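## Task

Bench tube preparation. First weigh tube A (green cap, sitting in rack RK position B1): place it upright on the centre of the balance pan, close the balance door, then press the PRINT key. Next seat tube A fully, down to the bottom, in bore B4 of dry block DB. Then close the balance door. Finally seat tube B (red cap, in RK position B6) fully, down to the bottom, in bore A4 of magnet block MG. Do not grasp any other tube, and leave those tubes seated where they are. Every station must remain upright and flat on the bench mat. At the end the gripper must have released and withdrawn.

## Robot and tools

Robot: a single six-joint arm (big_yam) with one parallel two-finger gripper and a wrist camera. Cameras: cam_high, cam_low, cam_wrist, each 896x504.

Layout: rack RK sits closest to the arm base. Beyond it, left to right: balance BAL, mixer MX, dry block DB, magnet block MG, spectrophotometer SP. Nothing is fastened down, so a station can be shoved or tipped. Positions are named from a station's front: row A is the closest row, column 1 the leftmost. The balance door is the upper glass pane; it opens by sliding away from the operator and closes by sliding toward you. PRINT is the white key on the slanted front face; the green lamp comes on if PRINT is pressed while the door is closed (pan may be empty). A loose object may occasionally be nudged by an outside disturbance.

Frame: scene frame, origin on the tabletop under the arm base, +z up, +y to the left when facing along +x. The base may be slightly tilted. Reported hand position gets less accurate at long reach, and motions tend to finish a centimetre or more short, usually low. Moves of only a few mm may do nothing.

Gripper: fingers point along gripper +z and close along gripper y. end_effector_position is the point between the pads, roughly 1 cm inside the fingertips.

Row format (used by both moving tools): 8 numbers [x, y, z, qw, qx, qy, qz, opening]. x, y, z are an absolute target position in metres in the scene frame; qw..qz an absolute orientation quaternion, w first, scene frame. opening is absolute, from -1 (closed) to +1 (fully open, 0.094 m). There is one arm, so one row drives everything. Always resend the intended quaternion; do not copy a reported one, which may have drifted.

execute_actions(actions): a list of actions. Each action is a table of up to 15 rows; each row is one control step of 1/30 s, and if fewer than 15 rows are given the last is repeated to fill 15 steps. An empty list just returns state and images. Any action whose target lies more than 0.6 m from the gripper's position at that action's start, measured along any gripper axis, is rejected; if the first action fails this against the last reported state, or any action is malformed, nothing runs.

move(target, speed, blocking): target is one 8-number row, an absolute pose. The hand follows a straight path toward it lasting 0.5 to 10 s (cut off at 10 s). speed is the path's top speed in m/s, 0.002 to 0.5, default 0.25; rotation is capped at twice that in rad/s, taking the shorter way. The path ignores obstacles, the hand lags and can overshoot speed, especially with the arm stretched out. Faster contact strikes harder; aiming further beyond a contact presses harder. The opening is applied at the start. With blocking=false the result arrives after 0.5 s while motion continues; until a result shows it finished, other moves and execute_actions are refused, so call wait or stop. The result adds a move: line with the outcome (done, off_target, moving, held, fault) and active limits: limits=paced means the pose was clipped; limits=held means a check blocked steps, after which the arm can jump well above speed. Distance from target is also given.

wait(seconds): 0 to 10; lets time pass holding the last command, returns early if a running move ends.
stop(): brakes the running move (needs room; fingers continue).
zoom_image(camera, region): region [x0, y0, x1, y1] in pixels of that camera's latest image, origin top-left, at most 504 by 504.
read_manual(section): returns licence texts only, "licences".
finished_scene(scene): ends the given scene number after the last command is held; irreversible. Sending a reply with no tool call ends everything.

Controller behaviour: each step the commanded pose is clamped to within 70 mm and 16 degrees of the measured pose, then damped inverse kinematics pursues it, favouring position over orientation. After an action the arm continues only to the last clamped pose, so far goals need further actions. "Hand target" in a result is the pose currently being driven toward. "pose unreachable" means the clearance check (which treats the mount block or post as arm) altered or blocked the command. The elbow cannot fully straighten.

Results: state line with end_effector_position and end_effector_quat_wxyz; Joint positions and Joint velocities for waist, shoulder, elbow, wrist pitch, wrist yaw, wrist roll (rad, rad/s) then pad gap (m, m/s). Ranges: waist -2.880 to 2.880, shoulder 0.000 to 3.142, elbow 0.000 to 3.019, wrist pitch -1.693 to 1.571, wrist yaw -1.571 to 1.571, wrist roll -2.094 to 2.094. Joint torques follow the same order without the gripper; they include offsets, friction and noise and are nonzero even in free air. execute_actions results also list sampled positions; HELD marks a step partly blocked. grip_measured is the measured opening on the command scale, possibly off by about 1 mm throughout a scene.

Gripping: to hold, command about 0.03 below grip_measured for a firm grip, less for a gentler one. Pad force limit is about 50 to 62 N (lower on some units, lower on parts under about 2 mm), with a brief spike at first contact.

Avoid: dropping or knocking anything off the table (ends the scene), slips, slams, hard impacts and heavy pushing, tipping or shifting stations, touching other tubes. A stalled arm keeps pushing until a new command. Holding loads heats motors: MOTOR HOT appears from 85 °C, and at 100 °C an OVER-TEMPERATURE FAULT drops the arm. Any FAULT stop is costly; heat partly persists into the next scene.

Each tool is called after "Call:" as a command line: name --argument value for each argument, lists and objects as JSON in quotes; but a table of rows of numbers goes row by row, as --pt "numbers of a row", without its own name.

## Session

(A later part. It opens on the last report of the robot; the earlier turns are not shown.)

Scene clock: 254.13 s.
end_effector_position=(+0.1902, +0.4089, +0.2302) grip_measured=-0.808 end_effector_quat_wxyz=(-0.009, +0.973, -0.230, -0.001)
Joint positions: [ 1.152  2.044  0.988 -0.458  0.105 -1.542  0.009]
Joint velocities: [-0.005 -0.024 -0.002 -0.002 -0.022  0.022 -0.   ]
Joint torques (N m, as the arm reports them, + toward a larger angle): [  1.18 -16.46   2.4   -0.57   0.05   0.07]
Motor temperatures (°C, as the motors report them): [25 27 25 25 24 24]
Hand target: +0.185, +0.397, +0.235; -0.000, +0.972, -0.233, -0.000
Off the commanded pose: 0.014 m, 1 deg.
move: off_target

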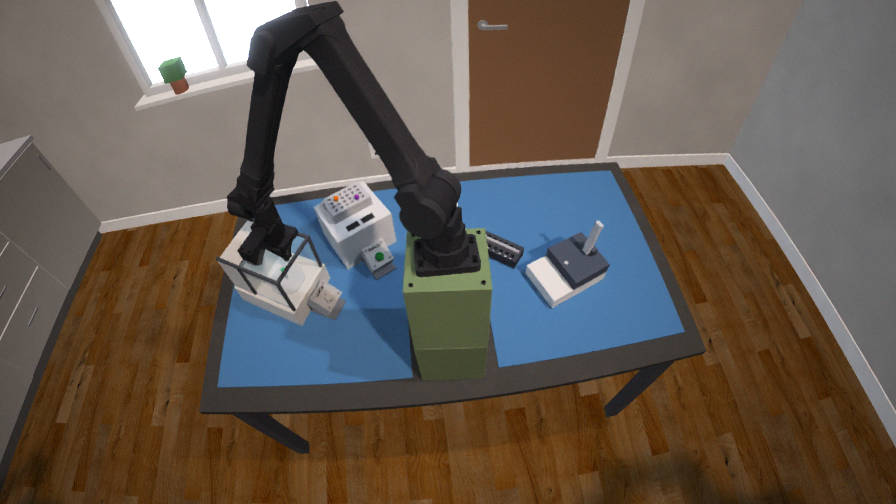

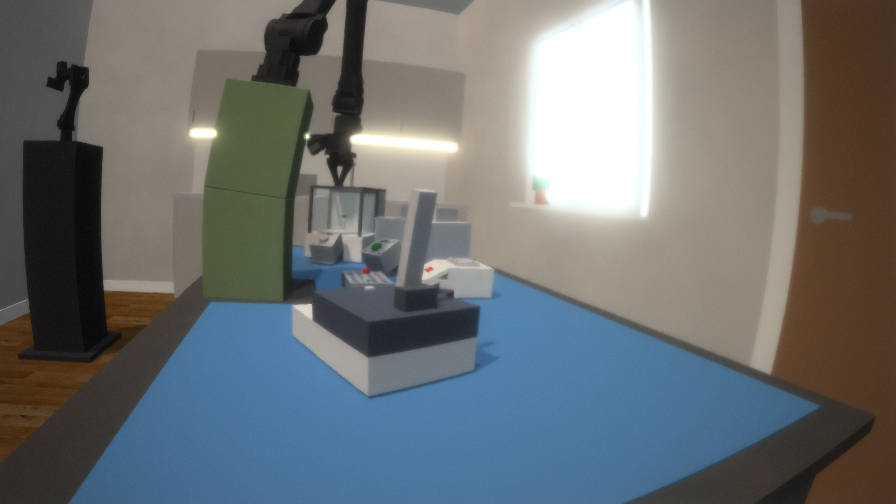

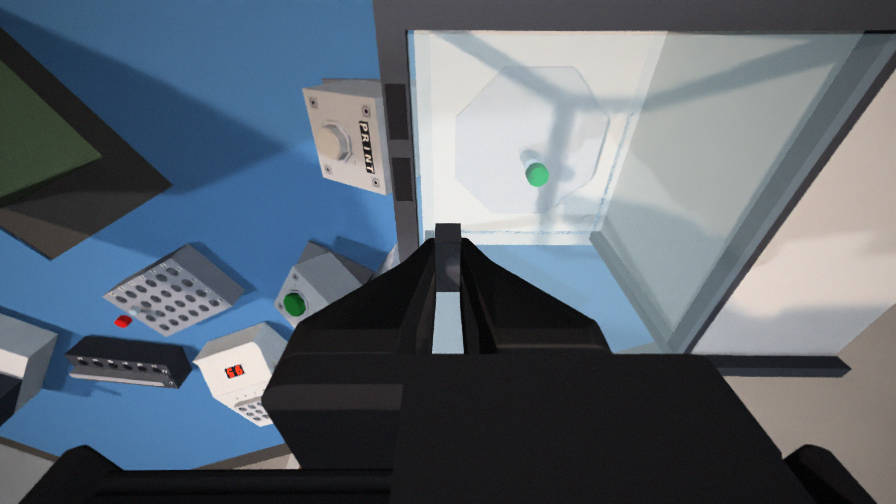

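Call:
execute_actions --actions '[[[0.188,0.404,0.236,0,-0.9724,0.2334,0,-0.84],[0.188,0.404,0.236,0,-0.9724,0.2334,0,-0.84],[0.188,0.404,0.236,0,-0.9724,0.2334,0,-0.84],[0.188,0.404,0.236,0,-0.9724,0.2334,0,-0.72]],[[0.188,0.404,0.245,0,-0.9724,0.2334,0,-0.72],[0.188,0.404,0.25,0,-0.9724,0.2334,0,-0.72],[0.188,0.404,0.255,0,-0.9724,0.2334,0,-0.72],[0.188,0.404,0.26,0,-0.9724,0.2334,0,-0.72],[0.188,0.404,0.265,0,-0.9724,0.2334,0,-0.72]]]'

Call:
move --target '[0.14,0.31,0.26,0.169,-0.9576,0.2299,-0.0406,-1]' --speed 0.15

Call:
move --target '[0.145,0.32,0.12,0.169,-0.9576,0.2299,-0.0406,-1]' --speed 0.15

Scene clock: 266.23 s.
end_effector_position=(+0.1936, +0.4073, +0.2646) grip_measured=-0.721 end_effector_quat_wxyz=(-0.007, +0.973, -0.232, -0.000)
Joint positions: [ 1.153  1.96   0.985 -0.543  0.106 -1.537  0.013]
Joint velocities: [ 0.005 -0.005 -0.002 -0.022  0.022 -0.007 -0.001]
Joint torques (N m, as the arm reports them, + toward a larger angle): [  1.61 -14.62   4.85  -0.35   0.02   0.08]
Motor temperatures (°C, as the motors report them): [25 27 24 25 24 24]
Hand target: +0.188, +0.404, +0.265; -0.000, +0.972, -0.233, +0.000
Off the commanded pose: 0.007 m, 1 deg.
Step readings (end_effector_position; steps 1 to 15: 1st action; 16 to 30: 2nd action):
0: (+0.1902, +0.4089, +0.2302)
1: (+0.1902, +0.4089, +0.2302)
2: (+0.1902, +0.4089, +0.2302)
4: (+0.1902, +0.4087, +0.2302)
8: (+0.1899, +0.4080, +0.2304)
15: (+0.1899, +0.4080, +0.2304)
16: (+0.1899, +0.4079, +0.2308)
17: (+0.1899, +0.4076, +0.2318)
19: (+0.1906, +0.4076, +0.2370)
23: (+0.1918, +0.4053, +0.2554)
30: end_effector_position above

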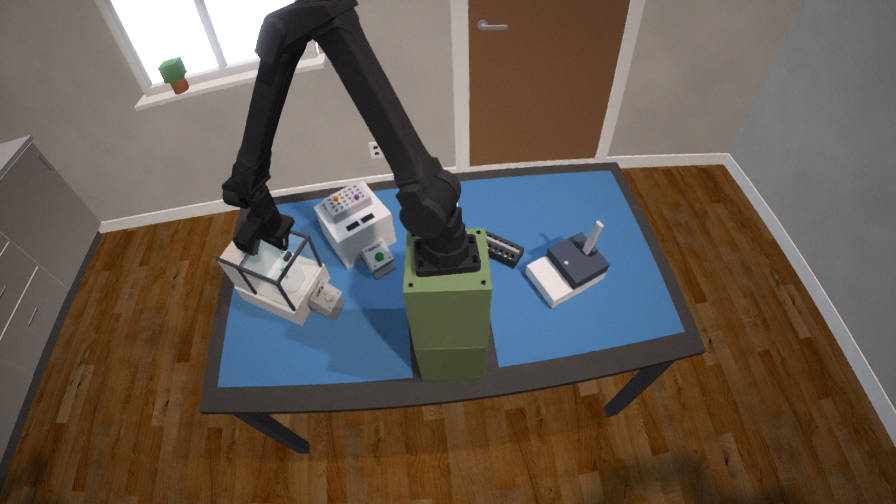

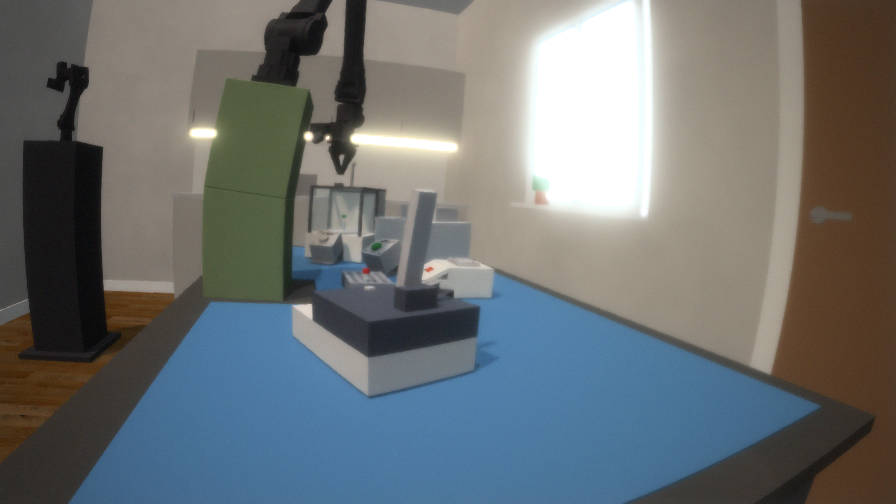

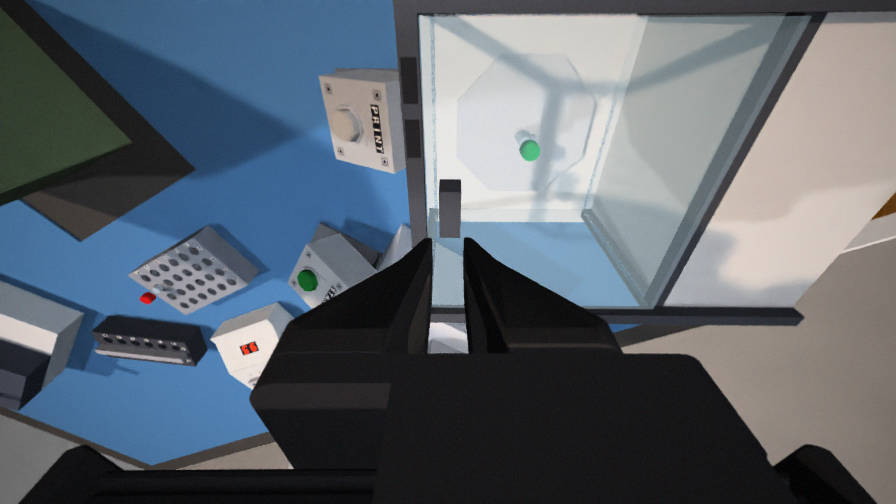

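Scene clock: 267.83 s.
end_effector_position=(+0.1386, +0.3037, +0.2532) grip_measured=-0.986 end_effector_quat_wxyz=(-0.155, +0.959, -0.234, +0.037)
Joint positions: [ 1.179  1.815  0.437  0.166  0.127 -1.537  0.001]
Joint velocities: [ 0.005 -0.024 -0.012 -0.022  0.095 -0.007 -0.   ]
Joint torques (N m, as the arm reports them, + toward a larger angle): [  1.1  -10.43   2.36   1.35   0.03  -0.05]
Motor temperatures (°C, as the motors report them): [25 27 24 25 24 24]
Hand target: +0.140, +0.310, +0.259; -0.169, +0.958, -0.229, +0.041
Off the commanded pose: 0.009 m, 2 deg.
move: done

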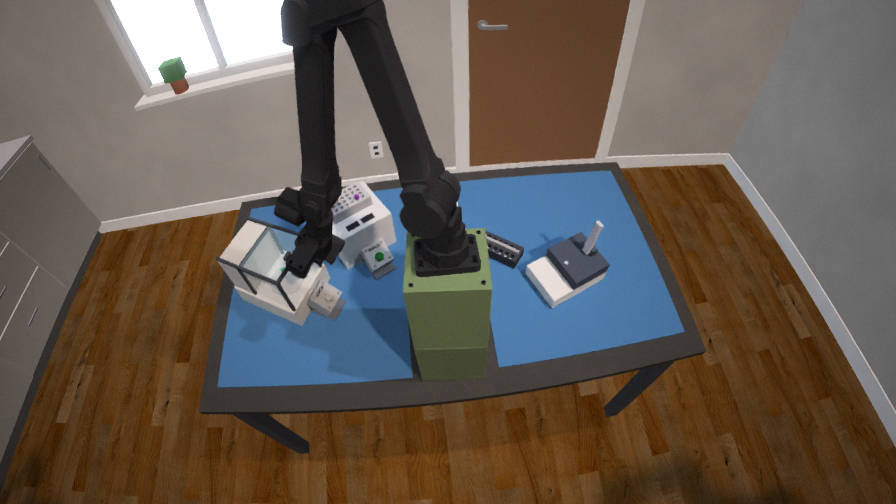

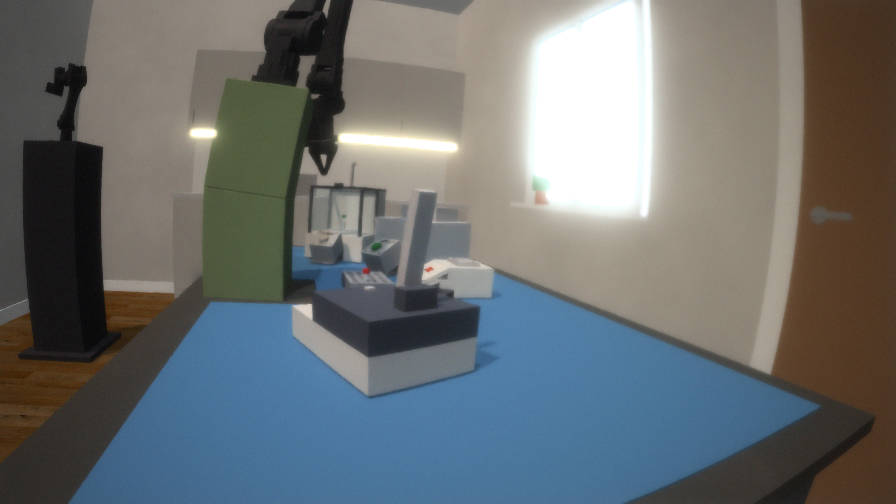

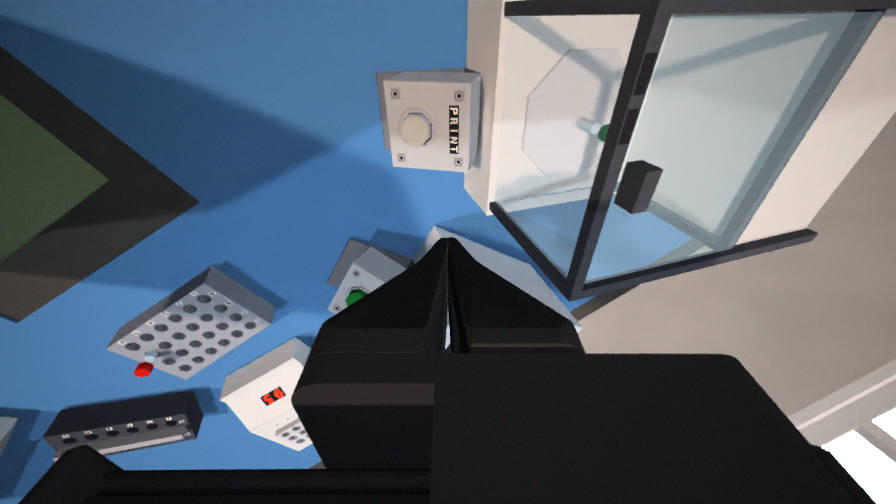

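Scene clock: 269.10 s.
end_effector_position=(+0.1435, +0.3220, +0.1248) grip_measured=-0.986 end_effector_quat_wxyz=(-0.169, +0.957, -0.233, +0.040)
Joint positions: [ 1.14   2.347  0.602  0.565  0.113 -1.578  0.001]
Joint velocities: [-0.005 -0.024 -0.022  0.007  0.095 -0.007  0.001]
Joint torques (N m, as the arm reports them, + toward a larger angle): [  0.04 -10.69  -0.56   1.41  -0.24  -0.17]
Motor temperatures (°C, as the motors report them): [25 27 24 25 24 24]
Hand target: +0.145, +0.320, +0.120; -0.169, +0.958, -0.230, +0.041
Off the commanded pose: 0.005 m, 0 deg.
move: done

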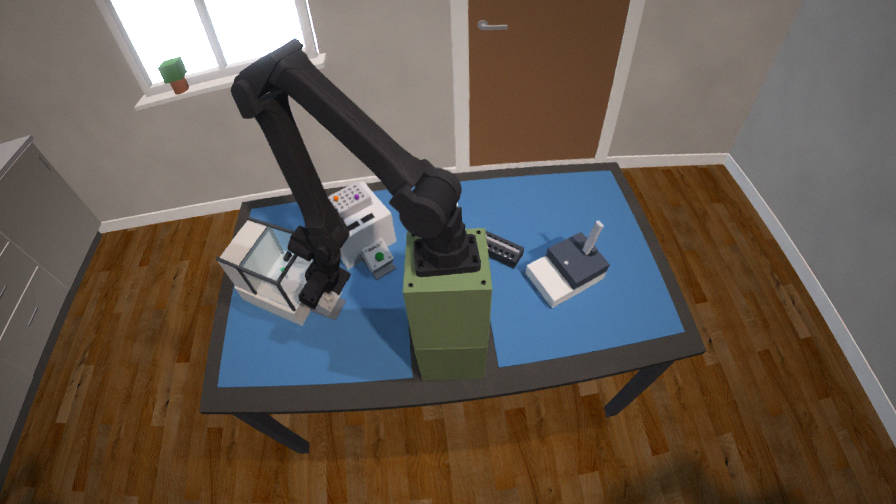

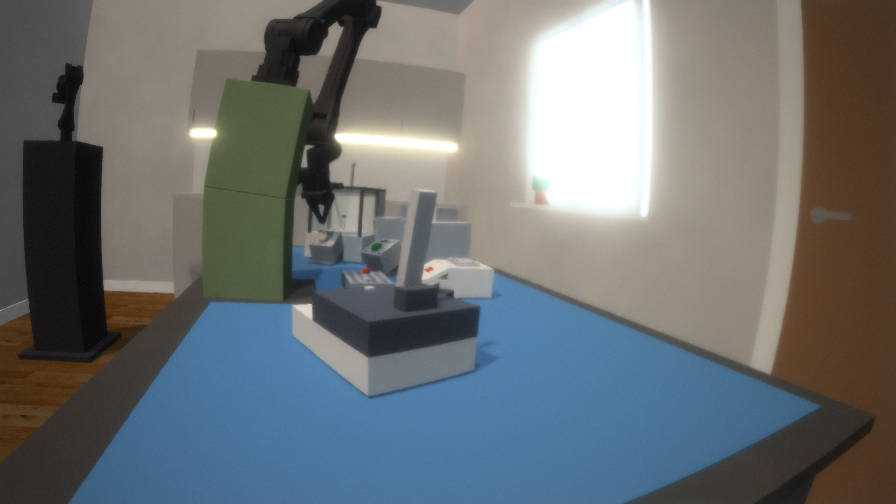

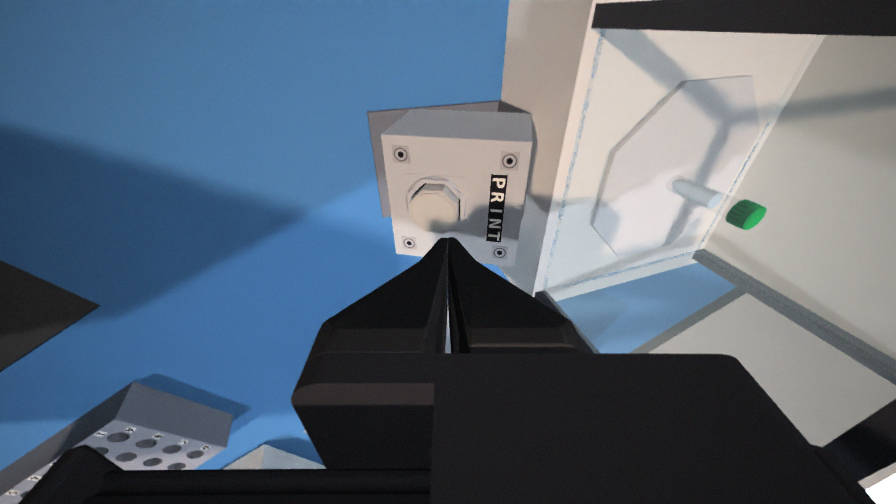

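Call:
move --target '[0.149,0.324,0.090,0.169,-0.9576,0.2299,-0.0406,-1]' --speed 0.04

Call:
execute_actions --actions '[[[0.1495,0.325,0.086,0.169,-0.9576,0.2299,-0.0406,-1]],[[0.150,0.326,0.082,0.169,-0.9576,0.2299,-0.0406,-1]],[[0.1505,0.327,0.078,0.169,-0.9576,0.2299,-0.0406,-1]]]'

Scene clock: 281.67 s.
end_effector_position=(+0.1494, +0.3298, +0.0991) grip_measured=-0.986 end_effector_quat_wxyz=(-0.174, +0.956, -0.233, +0.041)
Joint positions: [ 1.124  2.433  0.662  0.603  0.106 -1.594  0.001]
Joint velocities: [-0.005  0.015  0.007  0.027 -0.066  0.007  0.001]
Joint torques (N m, as the arm reports them, + toward a larger angle): [ 0.11 -9.73 -0.72  1.51 -0.25 -0.13]
Motor temperatures (°C, as the motors report them): [25 26 24 25 24 24]
Hand target: +0.149, +0.324, +0.090; -0.169, +0.958, -0.230, +0.041
Off the commanded pose: 0.011 m, 1 deg.
move: off_target

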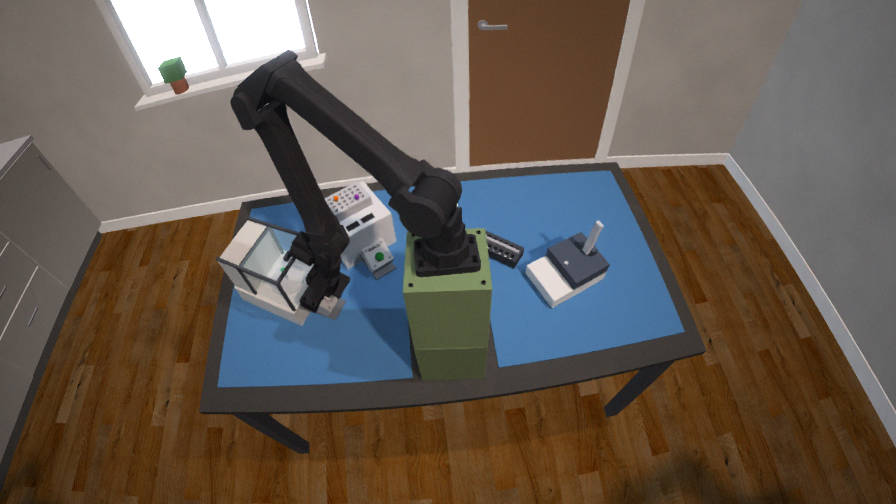

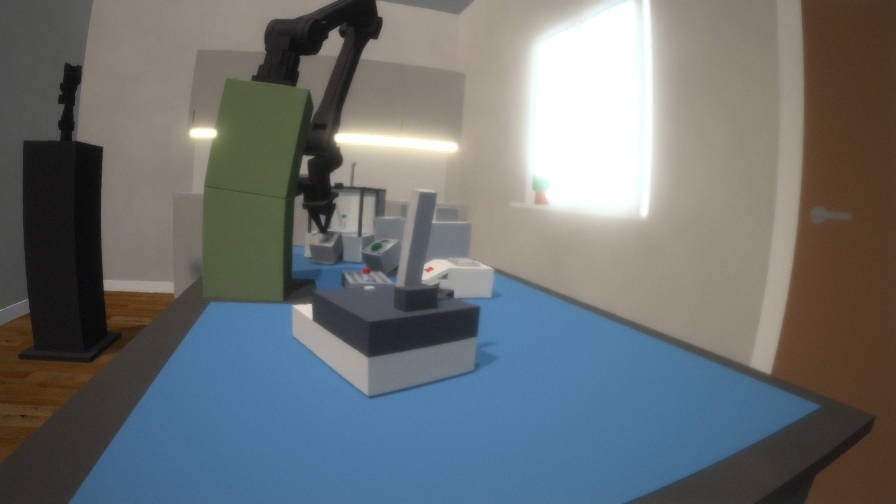

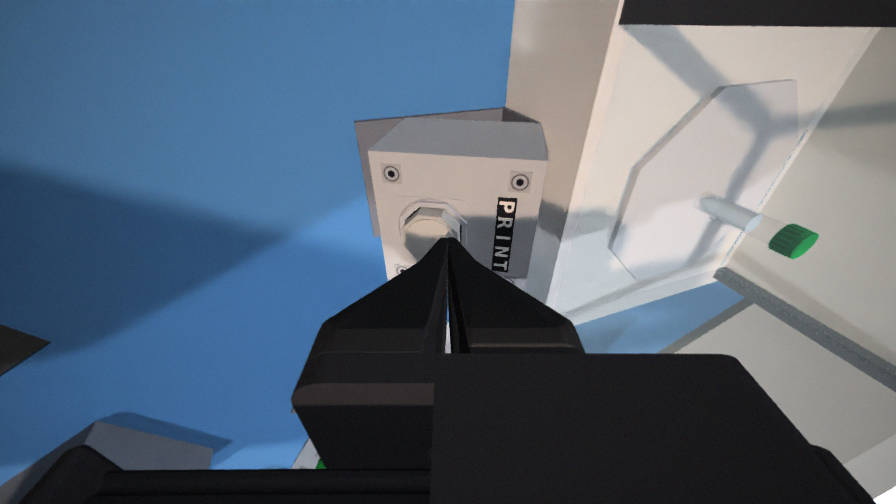

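Scene clock: 283.17 s.
end_effector_position=(+0.1509, +0.3334, +0.0917) grip_measured=-0.987 end_effector_quat_wxyz=(-0.176, +0.956, -0.232, +0.042)
Joint positions: [ 1.123  2.457  0.682  0.613  0.105 -1.597  0.001]
Joint velocities: [-0.005  0.024 -0.007 -0.002 -0.007 -0.022  0.001]
Joint torques (N m, as the arm reports them, + toward a larger angle): [-0.1  -9.31 -0.09  1.38 -0.27 -0.16]
Motor temperatures (°C, as the motors report them): [25 26 24 25 24 24]
Hand target: +0.150, +0.327, +0.079; -0.169, +0.958, -0.230, +0.041
Off the commanded pose: 0.015 m, 1 deg.
Step readings (end_effector_position; steps 1 to 15: 1st action; 16 to 30: 2nd action; 31 to 45: 3rd action):
0: (+0.1494, +0.3298, +0.0991)
1: (+0.1494, +0.3300, +0.0989)
2: (+0.1497, +0.3304, +0.0983)
4: (+0.1499, +0.3314, +0.0967)
8: (+0.1499, +0.3315, +0.0956)
15: (+0.1499, +0.3315, +0.0956)
16: (+0.1500, +0.3316, +0.0953)
17: (+0.1500, +0.3319, +0.0946)
19: (+0.1506, +0.3329, +0.0930)
23: (+0.1508, +0.3330, +0.0922)
30: (+0.1508, +0.3330, +0.0922)
31: (+0.1508, +0.3331, +0.0921)
32: (+0.1509, +0.3333, +0.0920)
34: (+0.1509, +0.3334, +0.0917)
38: (+0.1509, +0.3334, +0.0917)
45: end_effector_position above

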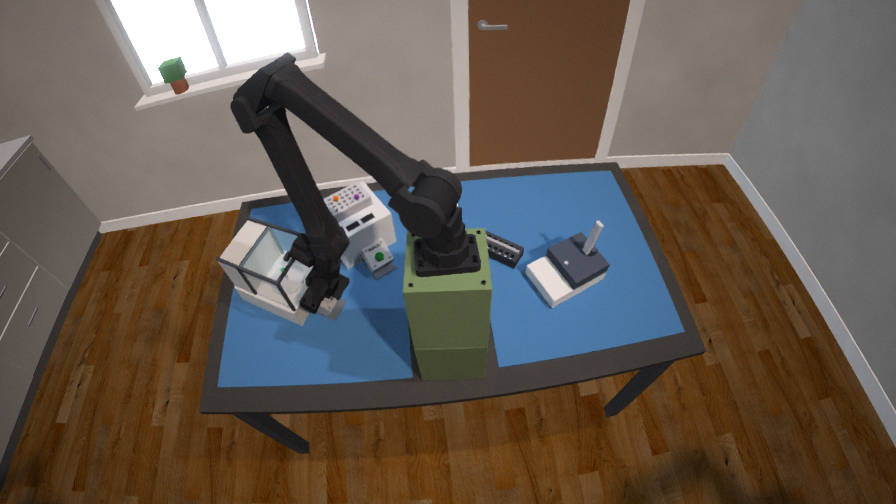

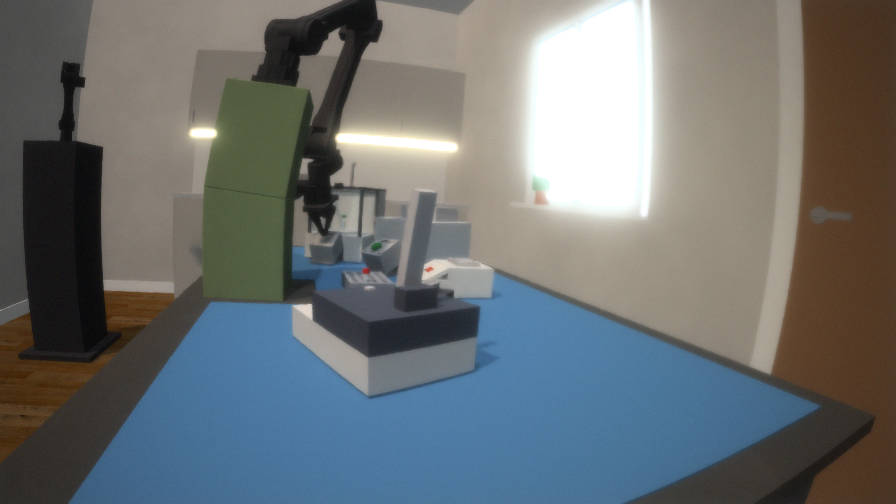

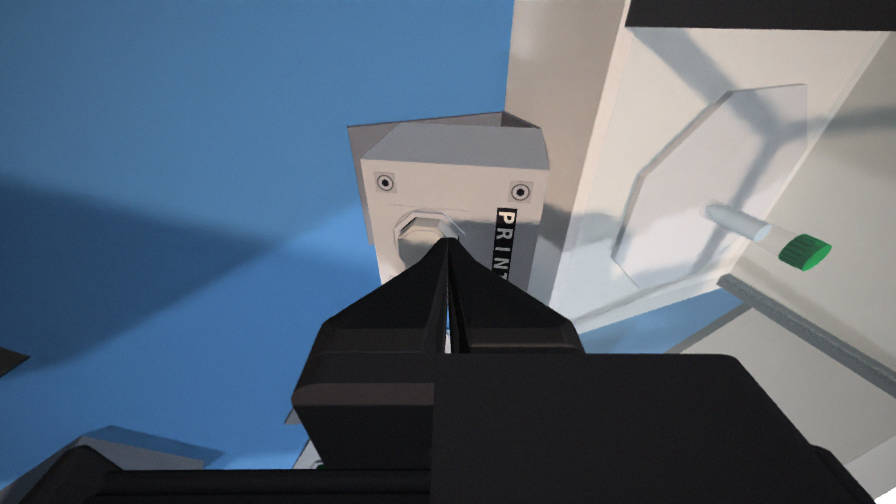

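Touching, near the upper edge. Press more, straight down.

Call:
execute_actions --actions '[[[0.150,0.326,0.073,0.169,-0.9576,0.2299,-0.0406,-1]],[[0.150,0.326,0.068,0.169,-0.9576,0.2299,-0.0406,-1]],[[0.150,0.326,0.063,0.169,-0.9576,0.2299,-0.0406,-1]]]'

Call:
zoom_image --camera "cam_high" --region '[200, 200, 400, 340]'

Scene clock: 290.23 s.
end_effector_position=(+0.1523, +0.3360, +0.0862) grip_measured=-0.987 end_effector_quat_wxyz=(-0.184, +0.954, -0.231, +0.044)
Joint positions: [ 1.12   2.481  0.693  0.644  0.104 -1.602  0.001]
Joint velocities: [-0.015 -0.005  0.007  0.002 -0.037  0.095 -0.001]
Joint torques (N m, as the arm reports them, + toward a larger angle): [-0.34 -7.73  0.95  1.09 -0.3  -0.15]
Motor temperatures (°C, as the motors report them): [25 26 24 25 24 24]
Hand target: +0.149, +0.325, +0.064; -0.169, +0.958, -0.230, +0.040
Off the commanded pose: 0.025 m, 2 deg.
Step readings (end_effector_position; steps 1 to 15: 1st action; 16 to 30: 2nd action; 31 to 45: 3rd action):
0: (+0.1509, +0.3334, +0.0917)
1: (+0.1510, +0.3334, +0.0914)
2: (+0.1510, +0.3337, +0.0907)
4: (+0.1514, +0.3343, +0.0896)
8: (+0.1515, +0.3344, +0.0893)
15: (+0.1515, +0.3344, +0.0893)
16: (+0.1515, +0.3345, +0.0891)
17: (+0.1516, +0.3348, +0.0886)
19: (+0.1517, +0.3351, +0.0874)
23: (+0.1520, +0.3354, +0.0873)
30: (+0.1520, +0.3354, +0.0873)
31: (+0.1519, +0.3353, +0.0869)
32: (+0.1521, +0.3355, +0.0864)
34: (+0.1523, +0.3360, +0.0862)
38: (+0.1523, +0.3360, +0.0862)
45: end_effector_position above

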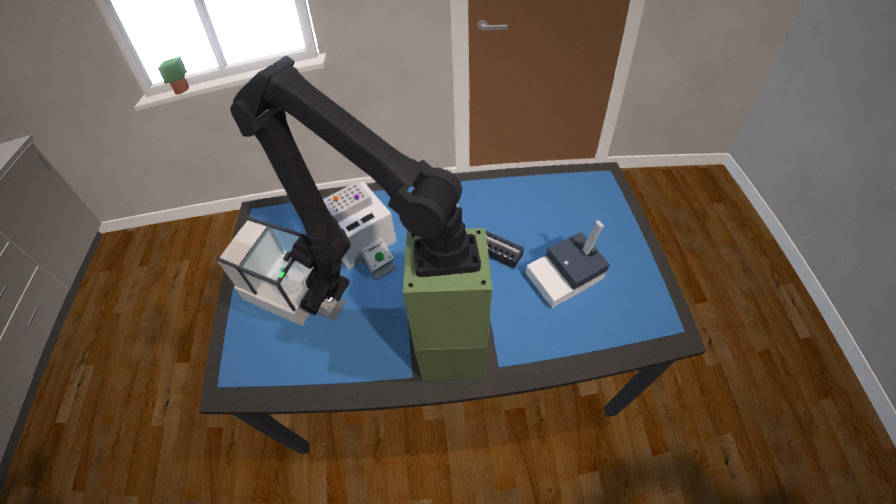

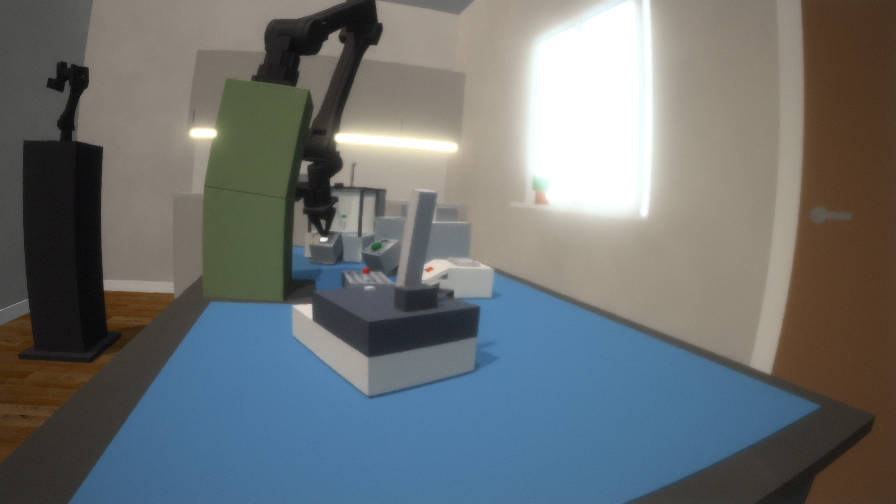

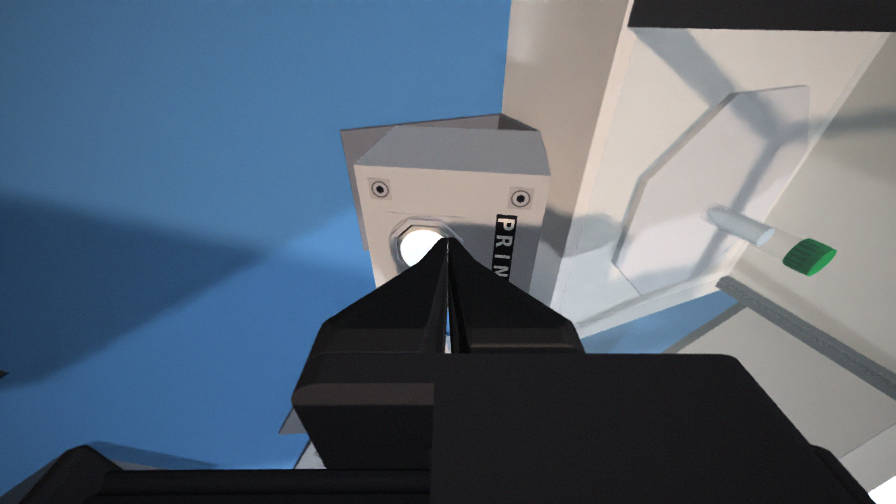

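Region (200, 200, 400, 340) of cam_high's 896x504 image, scaled by 2.520, with more detail than that image has; it fills the top 353 rows of this view, and the rest is white.

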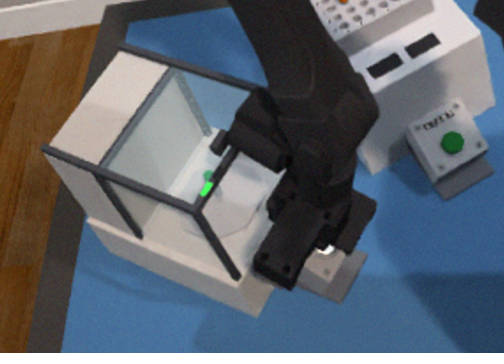

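Green lamp lit. Reopen the door.

Call:
move --target '[0.145,0.32,0.27,0.169,-0.9576,0.2299,-0.0406,-1]' --speed 0.15

Call:
move --target '[0.193,0.415,0.262,0,-0.9724,0.2334,0,-0.4]' --speed 0.15

Call:
move --target '[0.193,0.413,0.224,0,-0.9724,0.2334,0,-0.4]' --speed 0.04

Scene clock: 296.80 s.
end_effector_position=(+0.1491, +0.3238, +0.2721) grip_measured=-0.987 end_effector_quat_wxyz=(-0.176, +0.957, -0.227, +0.042)
Joint positions: [ 1.179  1.76   0.467  0.125  0.125 -1.554  0.001]
Joint velocities: [-0.015 -0.005  0.012 -0.007 -0.022 -0.081 -0.002]
Joint torques (N m, as the arm reports them, + toward a larger angle): [ 1.11 -9.86  2.73  0.39  0.03  0.15]
Motor temperatures (°C, as the motors report them): [25 26 24 25 24 24]
Hand target: +0.144, +0.319, +0.271; -0.169, +0.958, -0.230, +0.040
Off the commanded pose: 0.006 m, 1 deg.
move: done

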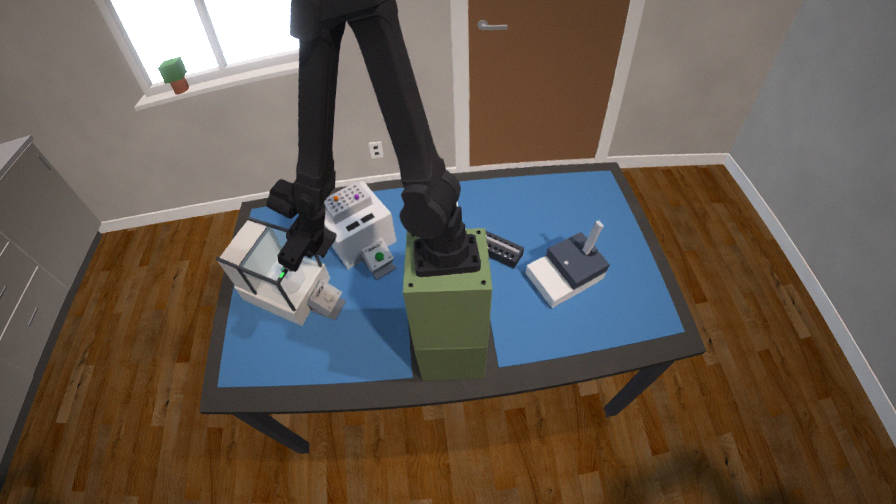

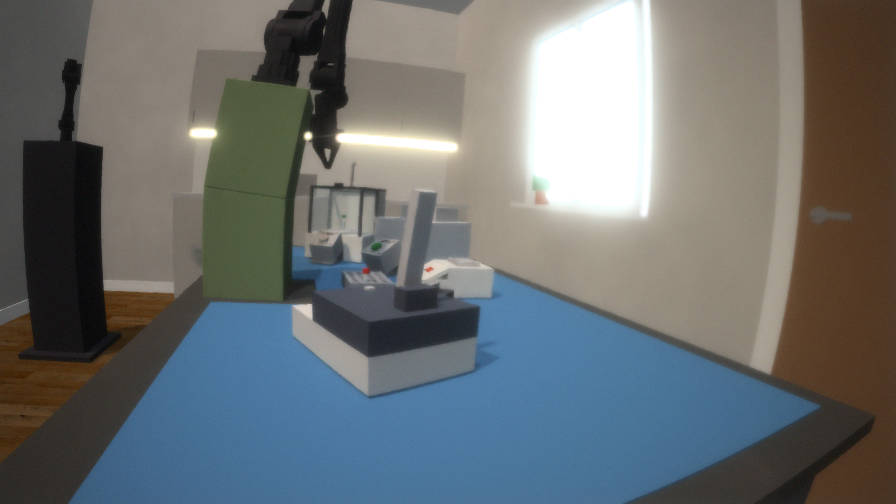

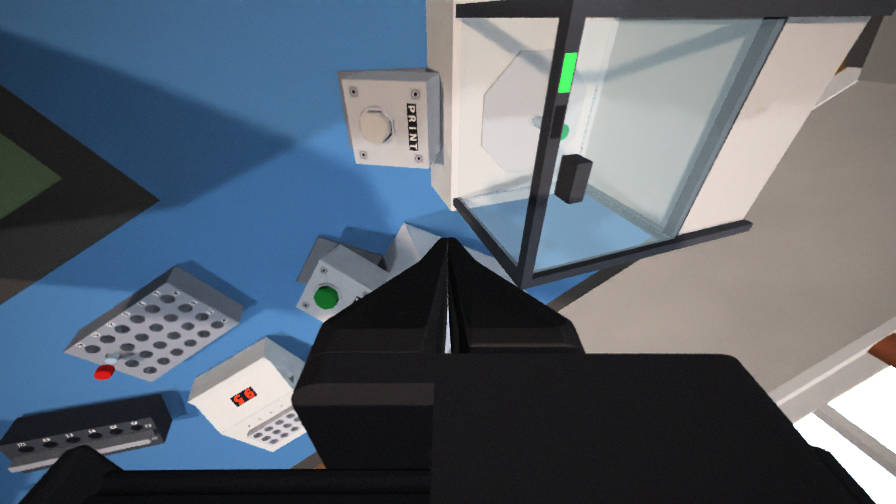

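Scene clock: 298.47 s.
end_effector_position=(+0.1890, +0.4132, +0.2719) grip_measured=-0.402 end_effector_quat_wxyz=(-0.010, +0.975, -0.222, +0.003)
Joint positions: [ 1.171  1.948  0.991 -0.557  0.112 -1.539  0.028]
Joint velocities: [-0.015  0.015  0.002 -0.007 -0.066 -0.066 -0.001]
Joint torques (N m, as the arm reports them, + toward a larger angle): [  0.11 -11.89   7.8   -0.33  -0.25   0.09]
Motor temperatures (°C, as the motors report them): [25 26 24 25 24 24]
Hand target: +0.193, +0.414, +0.263; -0.001, +0.972, -0.234, -0.001
Off the commanded pose: 0.011 m, 2 deg.
move: off_target

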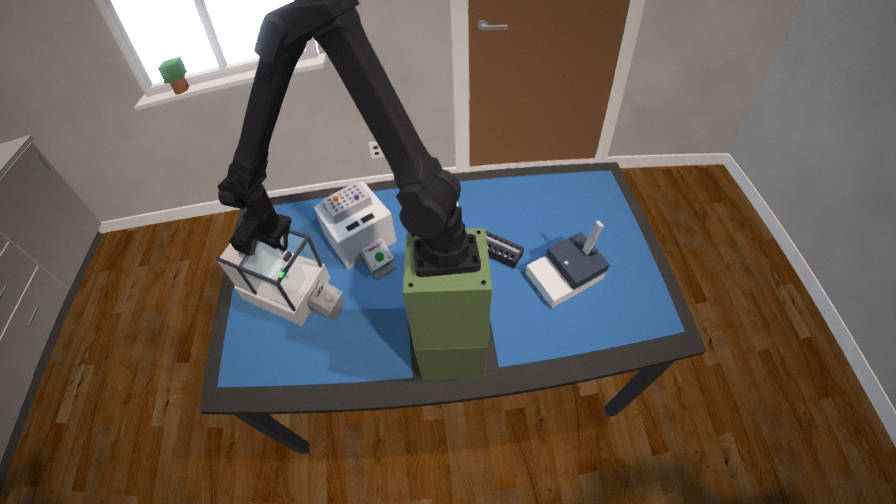

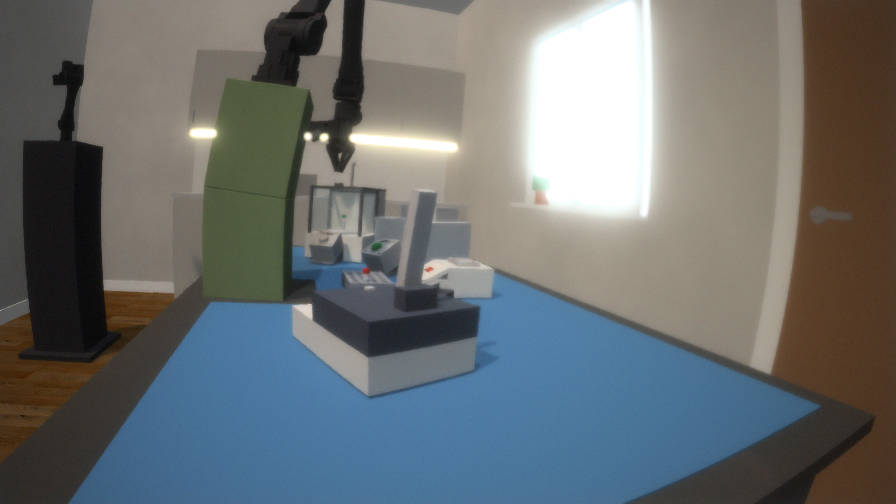

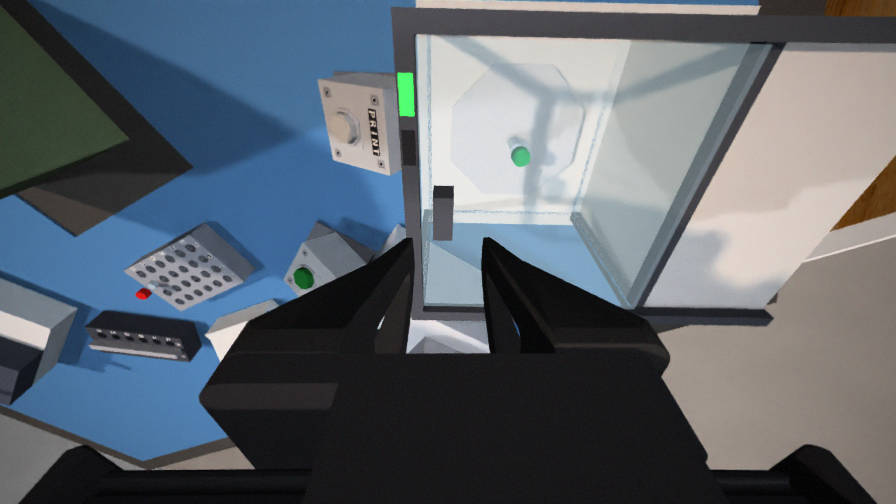

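Scene clock: 300.00 s.
end_effector_position=(+0.1857, +0.4057, +0.2329) grip_measured=-0.402 end_effector_quat_wxyz=(+0.003, +0.974, -0.226, +0.000)
Joint positions: [ 1.162  2.04   0.991 -0.49   0.112 -1.539  0.028]
Joint velocities: [-0.015  0.005 -0.007 -0.002 -0.051  0.051 -0.001]
Joint torques (N m, as the arm reports them, + toward a larger angle): [  0.22 -12.44   7.25   0.57  -0.18  -0.01]
Motor temperatures (°C, as the motors report them): [25 26 24 25 24 24]
Hand target: +0.193, +0.413, +0.224; -0.000, +0.972, -0.233, +0.000
Off the commanded pose: 0.014 m, 1 deg.
move: off_target

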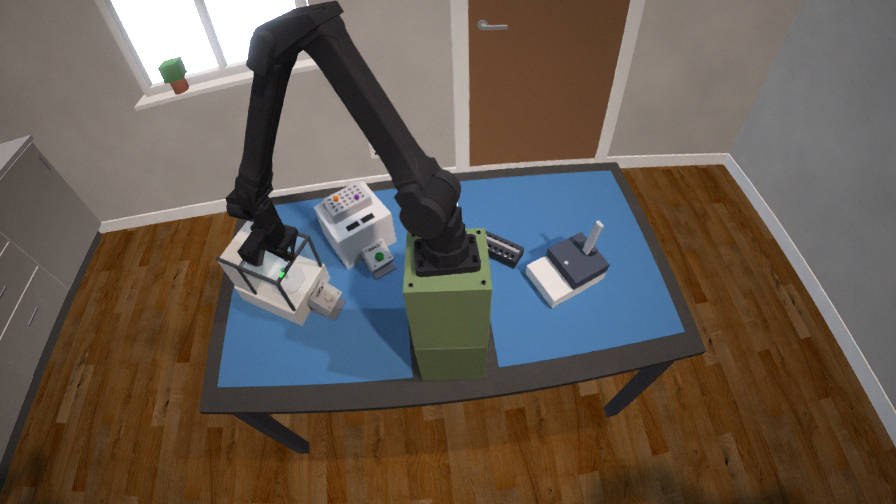

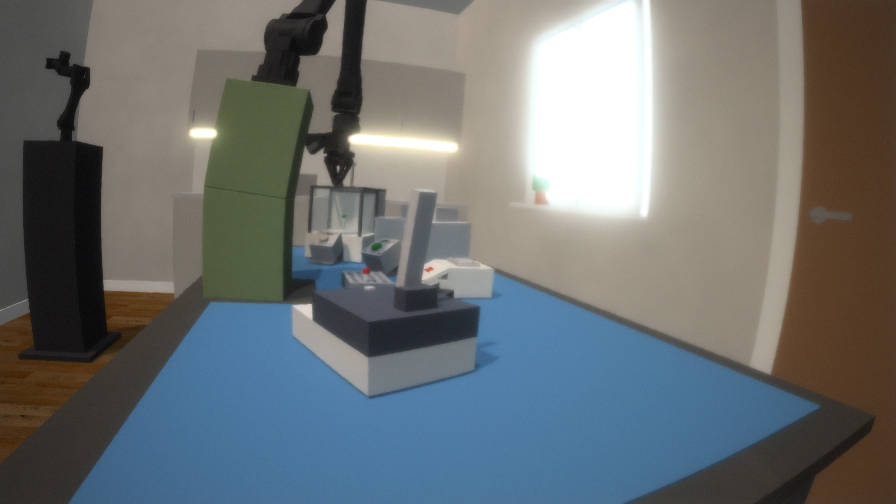

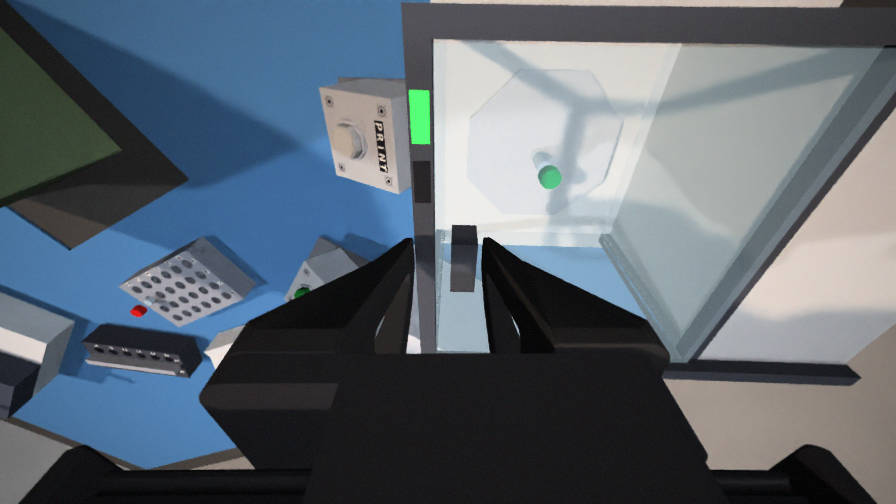

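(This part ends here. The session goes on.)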